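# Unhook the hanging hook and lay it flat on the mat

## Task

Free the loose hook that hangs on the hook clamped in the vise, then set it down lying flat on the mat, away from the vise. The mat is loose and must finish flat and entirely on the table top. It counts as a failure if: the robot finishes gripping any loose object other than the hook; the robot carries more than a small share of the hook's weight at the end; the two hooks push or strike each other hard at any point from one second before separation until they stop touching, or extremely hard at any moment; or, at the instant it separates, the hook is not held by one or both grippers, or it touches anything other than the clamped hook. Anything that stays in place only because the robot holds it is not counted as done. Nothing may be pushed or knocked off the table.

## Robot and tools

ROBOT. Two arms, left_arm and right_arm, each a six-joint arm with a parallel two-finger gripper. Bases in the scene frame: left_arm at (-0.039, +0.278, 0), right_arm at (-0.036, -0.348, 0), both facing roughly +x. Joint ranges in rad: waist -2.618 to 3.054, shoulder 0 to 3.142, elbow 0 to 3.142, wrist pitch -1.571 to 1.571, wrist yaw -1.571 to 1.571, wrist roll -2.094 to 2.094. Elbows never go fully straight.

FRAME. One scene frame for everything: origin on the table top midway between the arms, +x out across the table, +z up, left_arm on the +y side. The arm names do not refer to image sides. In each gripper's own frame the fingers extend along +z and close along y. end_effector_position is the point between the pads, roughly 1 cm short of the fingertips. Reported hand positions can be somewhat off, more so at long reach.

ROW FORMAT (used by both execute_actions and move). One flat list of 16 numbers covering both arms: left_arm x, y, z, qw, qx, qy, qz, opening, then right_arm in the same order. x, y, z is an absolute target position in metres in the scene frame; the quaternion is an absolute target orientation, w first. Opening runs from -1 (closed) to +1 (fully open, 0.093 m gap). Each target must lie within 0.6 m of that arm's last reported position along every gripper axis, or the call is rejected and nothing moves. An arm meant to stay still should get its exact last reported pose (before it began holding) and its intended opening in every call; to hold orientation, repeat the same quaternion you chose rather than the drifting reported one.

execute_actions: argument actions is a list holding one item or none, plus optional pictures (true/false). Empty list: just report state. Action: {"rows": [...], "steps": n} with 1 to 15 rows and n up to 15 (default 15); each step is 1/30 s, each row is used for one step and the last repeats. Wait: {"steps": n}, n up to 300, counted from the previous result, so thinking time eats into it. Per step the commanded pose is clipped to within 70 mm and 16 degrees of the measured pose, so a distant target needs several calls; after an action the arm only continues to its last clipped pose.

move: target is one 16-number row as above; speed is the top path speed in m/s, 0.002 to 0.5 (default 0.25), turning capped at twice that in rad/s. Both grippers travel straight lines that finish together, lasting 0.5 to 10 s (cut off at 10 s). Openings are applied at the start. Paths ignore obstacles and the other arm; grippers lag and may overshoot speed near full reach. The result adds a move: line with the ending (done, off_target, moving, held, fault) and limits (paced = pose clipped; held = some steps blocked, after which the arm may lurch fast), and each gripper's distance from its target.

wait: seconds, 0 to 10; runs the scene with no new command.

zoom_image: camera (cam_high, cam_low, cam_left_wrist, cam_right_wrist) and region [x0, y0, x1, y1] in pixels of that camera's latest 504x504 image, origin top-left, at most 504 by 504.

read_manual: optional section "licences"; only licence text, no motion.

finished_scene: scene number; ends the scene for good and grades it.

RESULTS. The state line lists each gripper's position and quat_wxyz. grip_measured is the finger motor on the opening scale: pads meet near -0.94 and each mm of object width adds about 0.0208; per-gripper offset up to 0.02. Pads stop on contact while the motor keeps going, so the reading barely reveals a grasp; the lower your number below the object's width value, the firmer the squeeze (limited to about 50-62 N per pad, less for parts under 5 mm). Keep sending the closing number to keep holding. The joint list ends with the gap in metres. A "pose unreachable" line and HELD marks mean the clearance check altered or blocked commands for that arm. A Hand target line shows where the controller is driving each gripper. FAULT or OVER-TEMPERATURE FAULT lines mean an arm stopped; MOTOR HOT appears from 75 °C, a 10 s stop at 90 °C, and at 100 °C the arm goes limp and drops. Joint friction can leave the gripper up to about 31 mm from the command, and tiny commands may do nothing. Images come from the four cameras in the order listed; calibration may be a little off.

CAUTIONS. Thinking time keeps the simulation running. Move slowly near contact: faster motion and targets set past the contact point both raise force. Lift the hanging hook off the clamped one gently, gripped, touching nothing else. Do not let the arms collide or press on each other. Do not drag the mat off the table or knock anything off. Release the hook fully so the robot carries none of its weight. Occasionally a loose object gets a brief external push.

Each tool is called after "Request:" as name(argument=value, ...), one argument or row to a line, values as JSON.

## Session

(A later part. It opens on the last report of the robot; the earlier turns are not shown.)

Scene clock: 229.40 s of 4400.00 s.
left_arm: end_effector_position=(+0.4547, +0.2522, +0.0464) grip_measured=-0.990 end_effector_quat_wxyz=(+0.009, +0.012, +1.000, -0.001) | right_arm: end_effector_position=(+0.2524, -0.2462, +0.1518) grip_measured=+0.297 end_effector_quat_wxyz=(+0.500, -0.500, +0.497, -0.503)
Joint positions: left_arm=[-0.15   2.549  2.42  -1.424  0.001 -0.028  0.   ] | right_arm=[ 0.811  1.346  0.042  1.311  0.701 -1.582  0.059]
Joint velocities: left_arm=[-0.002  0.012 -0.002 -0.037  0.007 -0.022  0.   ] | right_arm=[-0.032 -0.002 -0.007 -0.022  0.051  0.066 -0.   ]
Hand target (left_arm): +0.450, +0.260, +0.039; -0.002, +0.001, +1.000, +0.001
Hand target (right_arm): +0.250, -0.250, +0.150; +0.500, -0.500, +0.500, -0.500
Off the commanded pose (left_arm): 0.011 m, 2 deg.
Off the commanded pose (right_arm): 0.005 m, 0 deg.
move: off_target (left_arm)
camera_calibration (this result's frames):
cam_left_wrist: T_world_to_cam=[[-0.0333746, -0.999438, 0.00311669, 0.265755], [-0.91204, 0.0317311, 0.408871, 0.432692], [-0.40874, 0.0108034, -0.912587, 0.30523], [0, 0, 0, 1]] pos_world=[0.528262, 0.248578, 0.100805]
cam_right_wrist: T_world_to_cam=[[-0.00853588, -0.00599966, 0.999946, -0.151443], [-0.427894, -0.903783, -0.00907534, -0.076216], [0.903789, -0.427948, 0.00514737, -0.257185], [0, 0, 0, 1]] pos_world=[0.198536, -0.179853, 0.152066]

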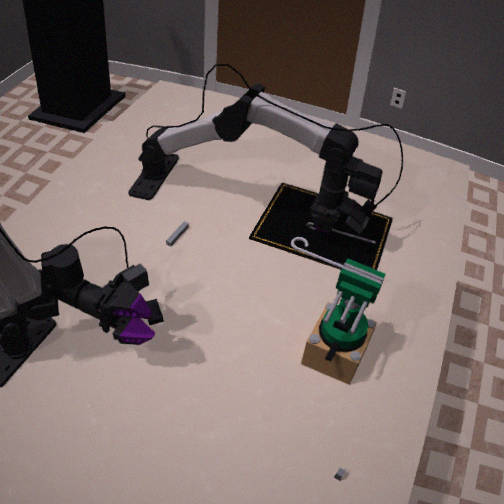

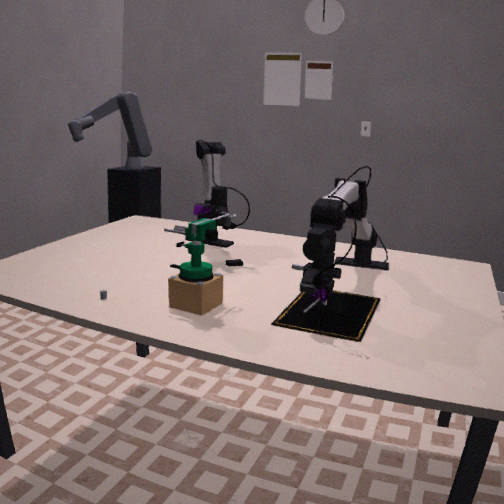

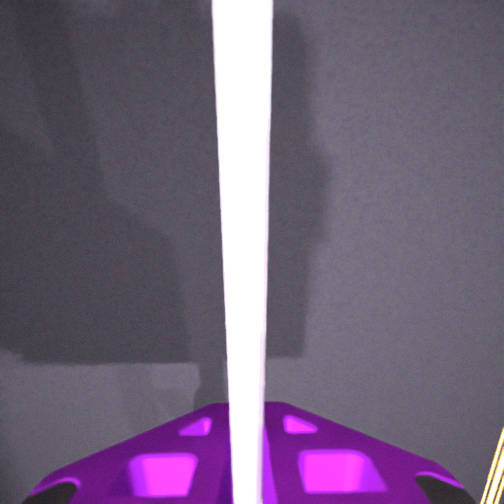

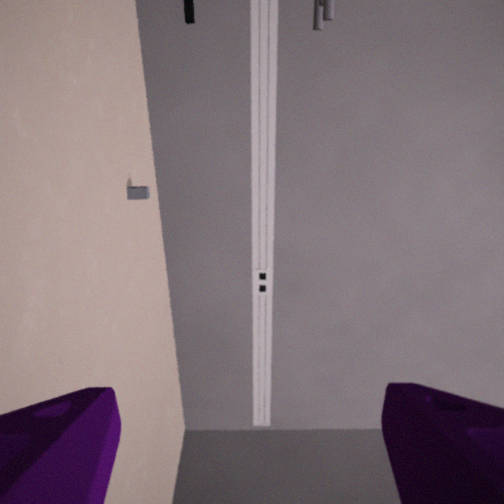

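Request:
move(
  target=[0.46,0.29,0.04,0,0.0,1,0,-1, 0.25,-0.25,0.15,0.5,-0.5,0.5,-0.5,0.3],
  speed=0.05,
)

Request:
move(
  target=[0.46,0.29,0.04,0,0.0,1,0,0.5, 0.25,-0.25,0.15,0.5,-0.5,0.5,-0.5,0.3],
  speed=0.05,
)

Request:
move(
  target=[0.44,0.29,0.14,0,0.0,1,0,0.5, 0.25,-0.25,0.15,0.5,-0.5,0.5,-0.5,0.3],
  speed=0.1,
)

Scene clock: 232.17 s of 4400.00 s.
left_arm: end_effector_position=(+0.4559, +0.2808, +0.0460) grip_measured=-0.990 end_effector_quat_wxyz=(+0.000, -0.000, +1.000, -0.005) | right_arm: end_effector_position=(+0.2524, -0.2462, +0.1518) grip_measured=+0.297 end_effector_quat_wxyz=(+0.500, -0.500, +0.497, -0.503)
Joint positions: left_arm=[-0.089  2.591  2.497 -1.476  0.01   0.009  0.   ] | right_arm=[ 0.811  1.346  0.042  1.311  0.701 -1.582  0.059]
Joint velocities: left_arm=[ 0.002 -0.012  0.007 -0.037 -0.007 -0.022  0.   ] | right_arm=[ 0.017  0.022 -0.007 -0.007 -0.007 -0.007  0.001]
Hand target (left_arm): +0.459, +0.290, +0.040; +0.000, -0.000, +1.000, +0.001
Hand target (right_arm): +0.250, -0.250, +0.150; +0.500, -0.500, +0.500, -0.500
Off the commanded pose (left_arm): 0.012 m, 1 deg.
Off the commanded pose (right_arm): 0.005 m, 0 deg.
move: off_target (left_arm)
camera_calibration (this result's frames):
cam_left_wrist: T_world_to_cam=[[-0.0089231, -0.999884, 0.0123098, 0.28288], [-0.905444, 0.0133034, 0.424257, 0.434548], [-0.424372, -0.00736012, -0.905458, 0.316968], [0, 0, 0, 1]] pos_world=[0.530495, 0.2794, 0.0991586]
cam_right_wrist: T_world_to_cam=[[-0.00853588, -0.00599966, 0.999946, -0.151443], [-0.427894, -0.903783, -0.00907534, -0.076216], [0.903789, -0.427948, 0.00514737, -0.257185], [0, 0, 0, 1]] pos_world=[0.198536, -0.179853, 0.152066]

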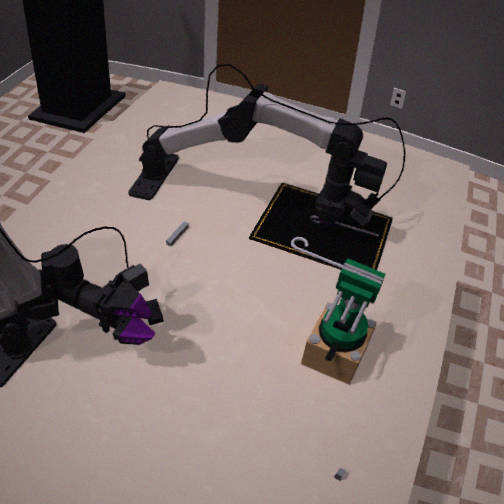

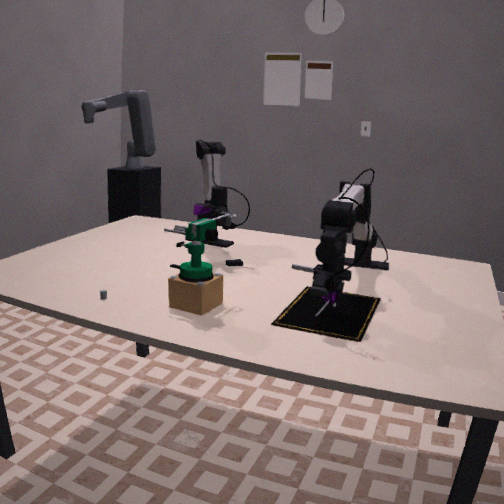

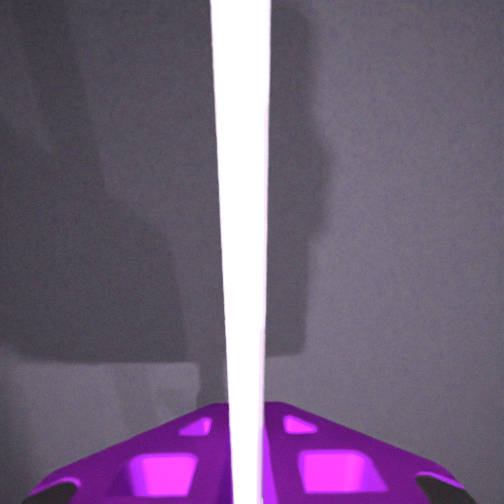

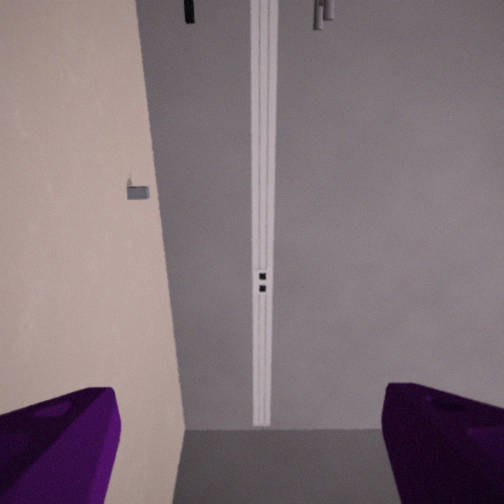

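Scene clock: 232.93 s of 4400.00 s.
left_arm: end_effector_position=(+0.4538, +0.2814, +0.0334) grip_measured=+0.498 end_effector_quat_wxyz=(-0.013, +0.002, +1.000, -0.003) | right_arm: end_effector_position=(+0.2524, -0.2462, +0.1518) grip_measured=+0.297 end_effector_quat_wxyz=(+0.500, -0.500, +0.497, -0.503)
Joint positions: left_arm=[-0.089  2.617  2.497 -1.477  0.007  0.014  0.069] | right_arm=[ 0.811  1.346  0.042  1.311  0.701 -1.582  0.059]
Joint velocities: left_arm=[-0.012 -0.017  0.002 -0.007  0.007 -0.051  0.   ] | right_arm=[-0.002 -0.022 -0.007 -0.066  0.022 -0.007  0.   ]
Hand target (left_arm): +0.460, +0.290, +0.040; +0.000, -0.000, +1.000, +0.000
Hand target (right_arm): +0.250, -0.250, +0.150; +0.500, -0.500, +0.500, -0.500
Off the commanded pose (left_arm): 0.012 m, 2 deg.
Off the commanded pose (right_arm): 0.005 m, 0 deg.
move: off_target (left_arm)
camera_calibration (this result's frames):
cam_left_wrist: T_world_to_cam=[[-0.0136404, -0.999865, 0.0091157, 0.285883], [-0.893551, 0.0162805, 0.448666, 0.430984], [-0.448754, -0.00202536, -0.893653, 0.313808], [0, 0, 0, 1]] pos_world=[0.529828, 0.279464, 0.0844617]
cam_right_wrist: T_world_to_cam=[[-0.00853588, -0.00599966, 0.999946, -0.151443], [-0.427894, -0.903783, -0.00907534, -0.076216], [0.903789, -0.427948, 0.00514737, -0.257185], [0, 0, 0, 1]] pos_world=[0.198536, -0.179853, 0.152066]

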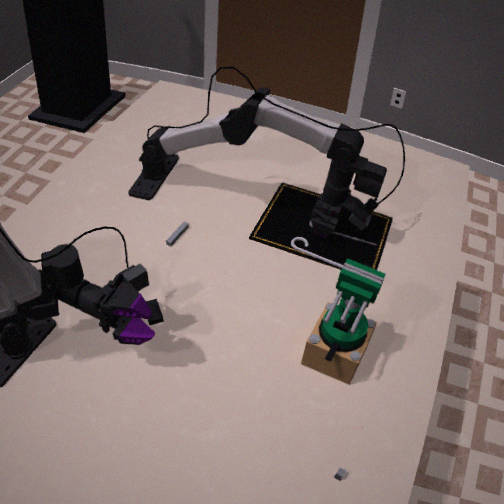

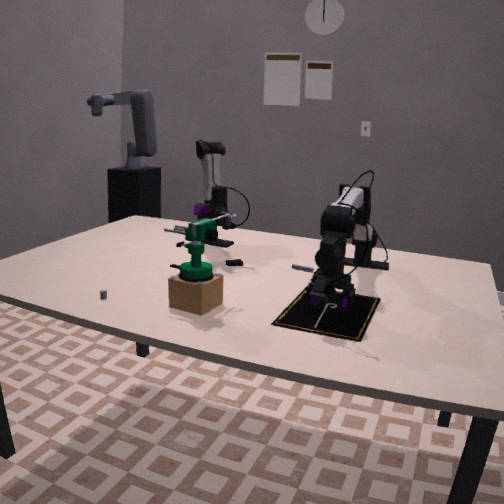

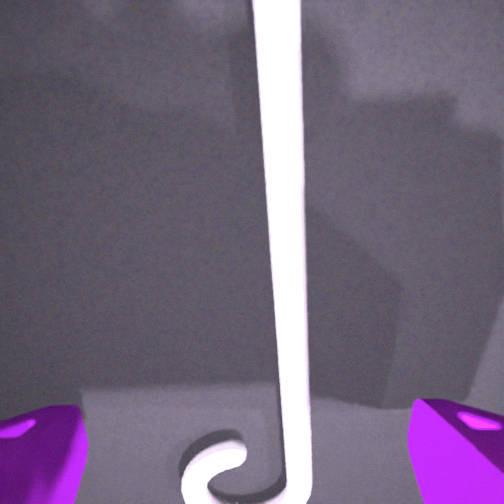

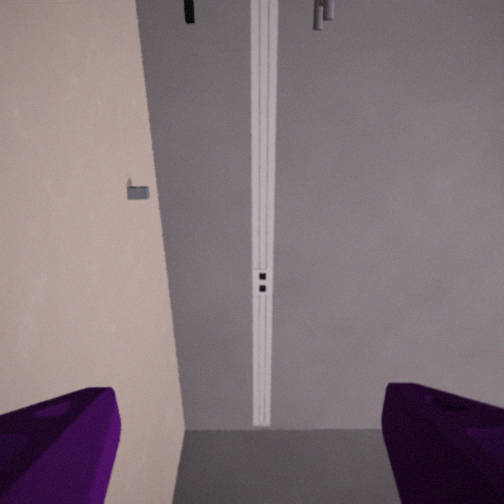

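Scene clock: 234.40 s of 4400.00 s.
left_arm: end_effector_position=(+0.4437, +0.2813, +0.1404) grip_measured=+0.498 end_effector_quat_wxyz=(+0.064, +0.003, +0.998, -0.003) | right_arm: end_effector_position=(+0.2524, -0.2462, +0.1518) grip_measured=+0.297 end_effector_quat_wxyz=(+0.500, -0.500, +0.497, -0.503)
Joint positions: left_arm=[-0.089  2.41   2.539 -1.573  0.007  0.014  0.069] | right_arm=[ 0.811  1.346  0.042  1.311  0.701 -1.582  0.059]
Joint velocities: left_arm=[ 0.007  0.022  0.007 -0.051  0.037 -0.022  0.001] | right_arm=[-0.002  0.007  0.007 -0.051 -0.007 -0.007 -0.001]
Hand target (left_arm): +0.438, +0.290, +0.139; +0.054, -0.001, +0.999, +0.000
Hand target (right_arm): +0.250, -0.250, +0.150; +0.500, -0.500, +0.500, -0.500
Off the commanded pose (left_arm): 0.009 m, 7 deg.
Off the commanded pose (right_arm): 0.005 m, 0 deg.
joint sent to its limit (left arm) — the command would take joint 4 (wrist pitch) past its lower limit, so that joint was sent only as far as its limit.
move: off_target (left_arm)
camera_calibration (this result's frames):
cam_left_wrist: T_world_to_cam=[[-0.0147659, -0.999876, 0.0054985, 0.285686], [-0.951717, 0.0157406, 0.306574, 0.419854], [-0.306622, -0.000706166, -0.951831, 0.349675], [0, 0, 0, 1]] pos_world=[0.511019, 0.279289, 0.202545]
cam_right_wrist: T_world_to_cam=[[-0.00853588, -0.00599966, 0.999946, -0.151443], [-0.427894, -0.903783, -0.00907534, -0.076216], [0.903789, -0.427948, 0.00514737, -0.257185], [0, 0, 0, 1]] pos_world=[0.198536, -0.179853, 0.152066]

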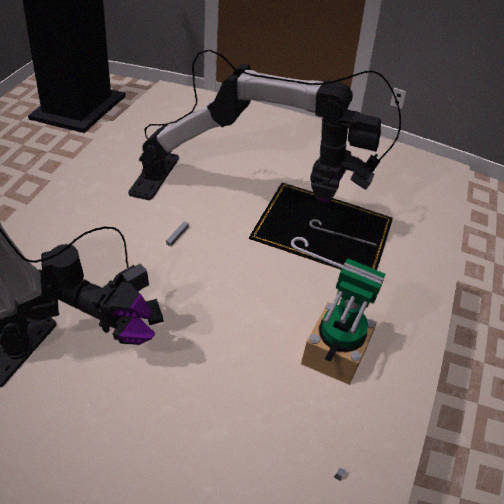

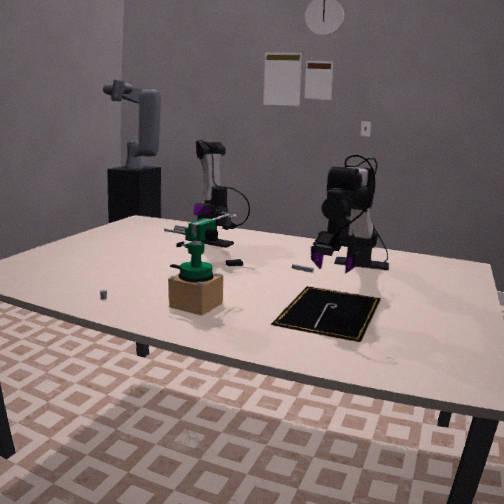

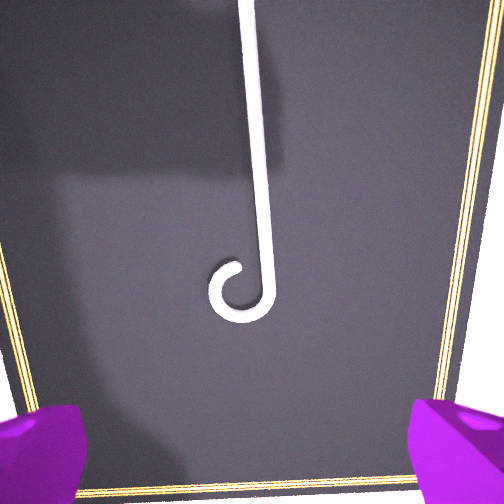

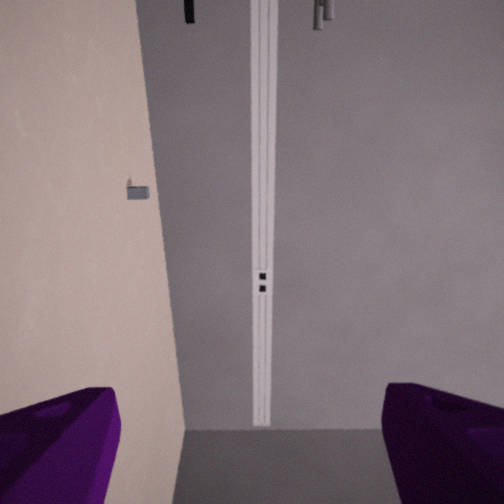

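Request:
finished_scene(
  scene=1,
)

The scene is finished: the task was done.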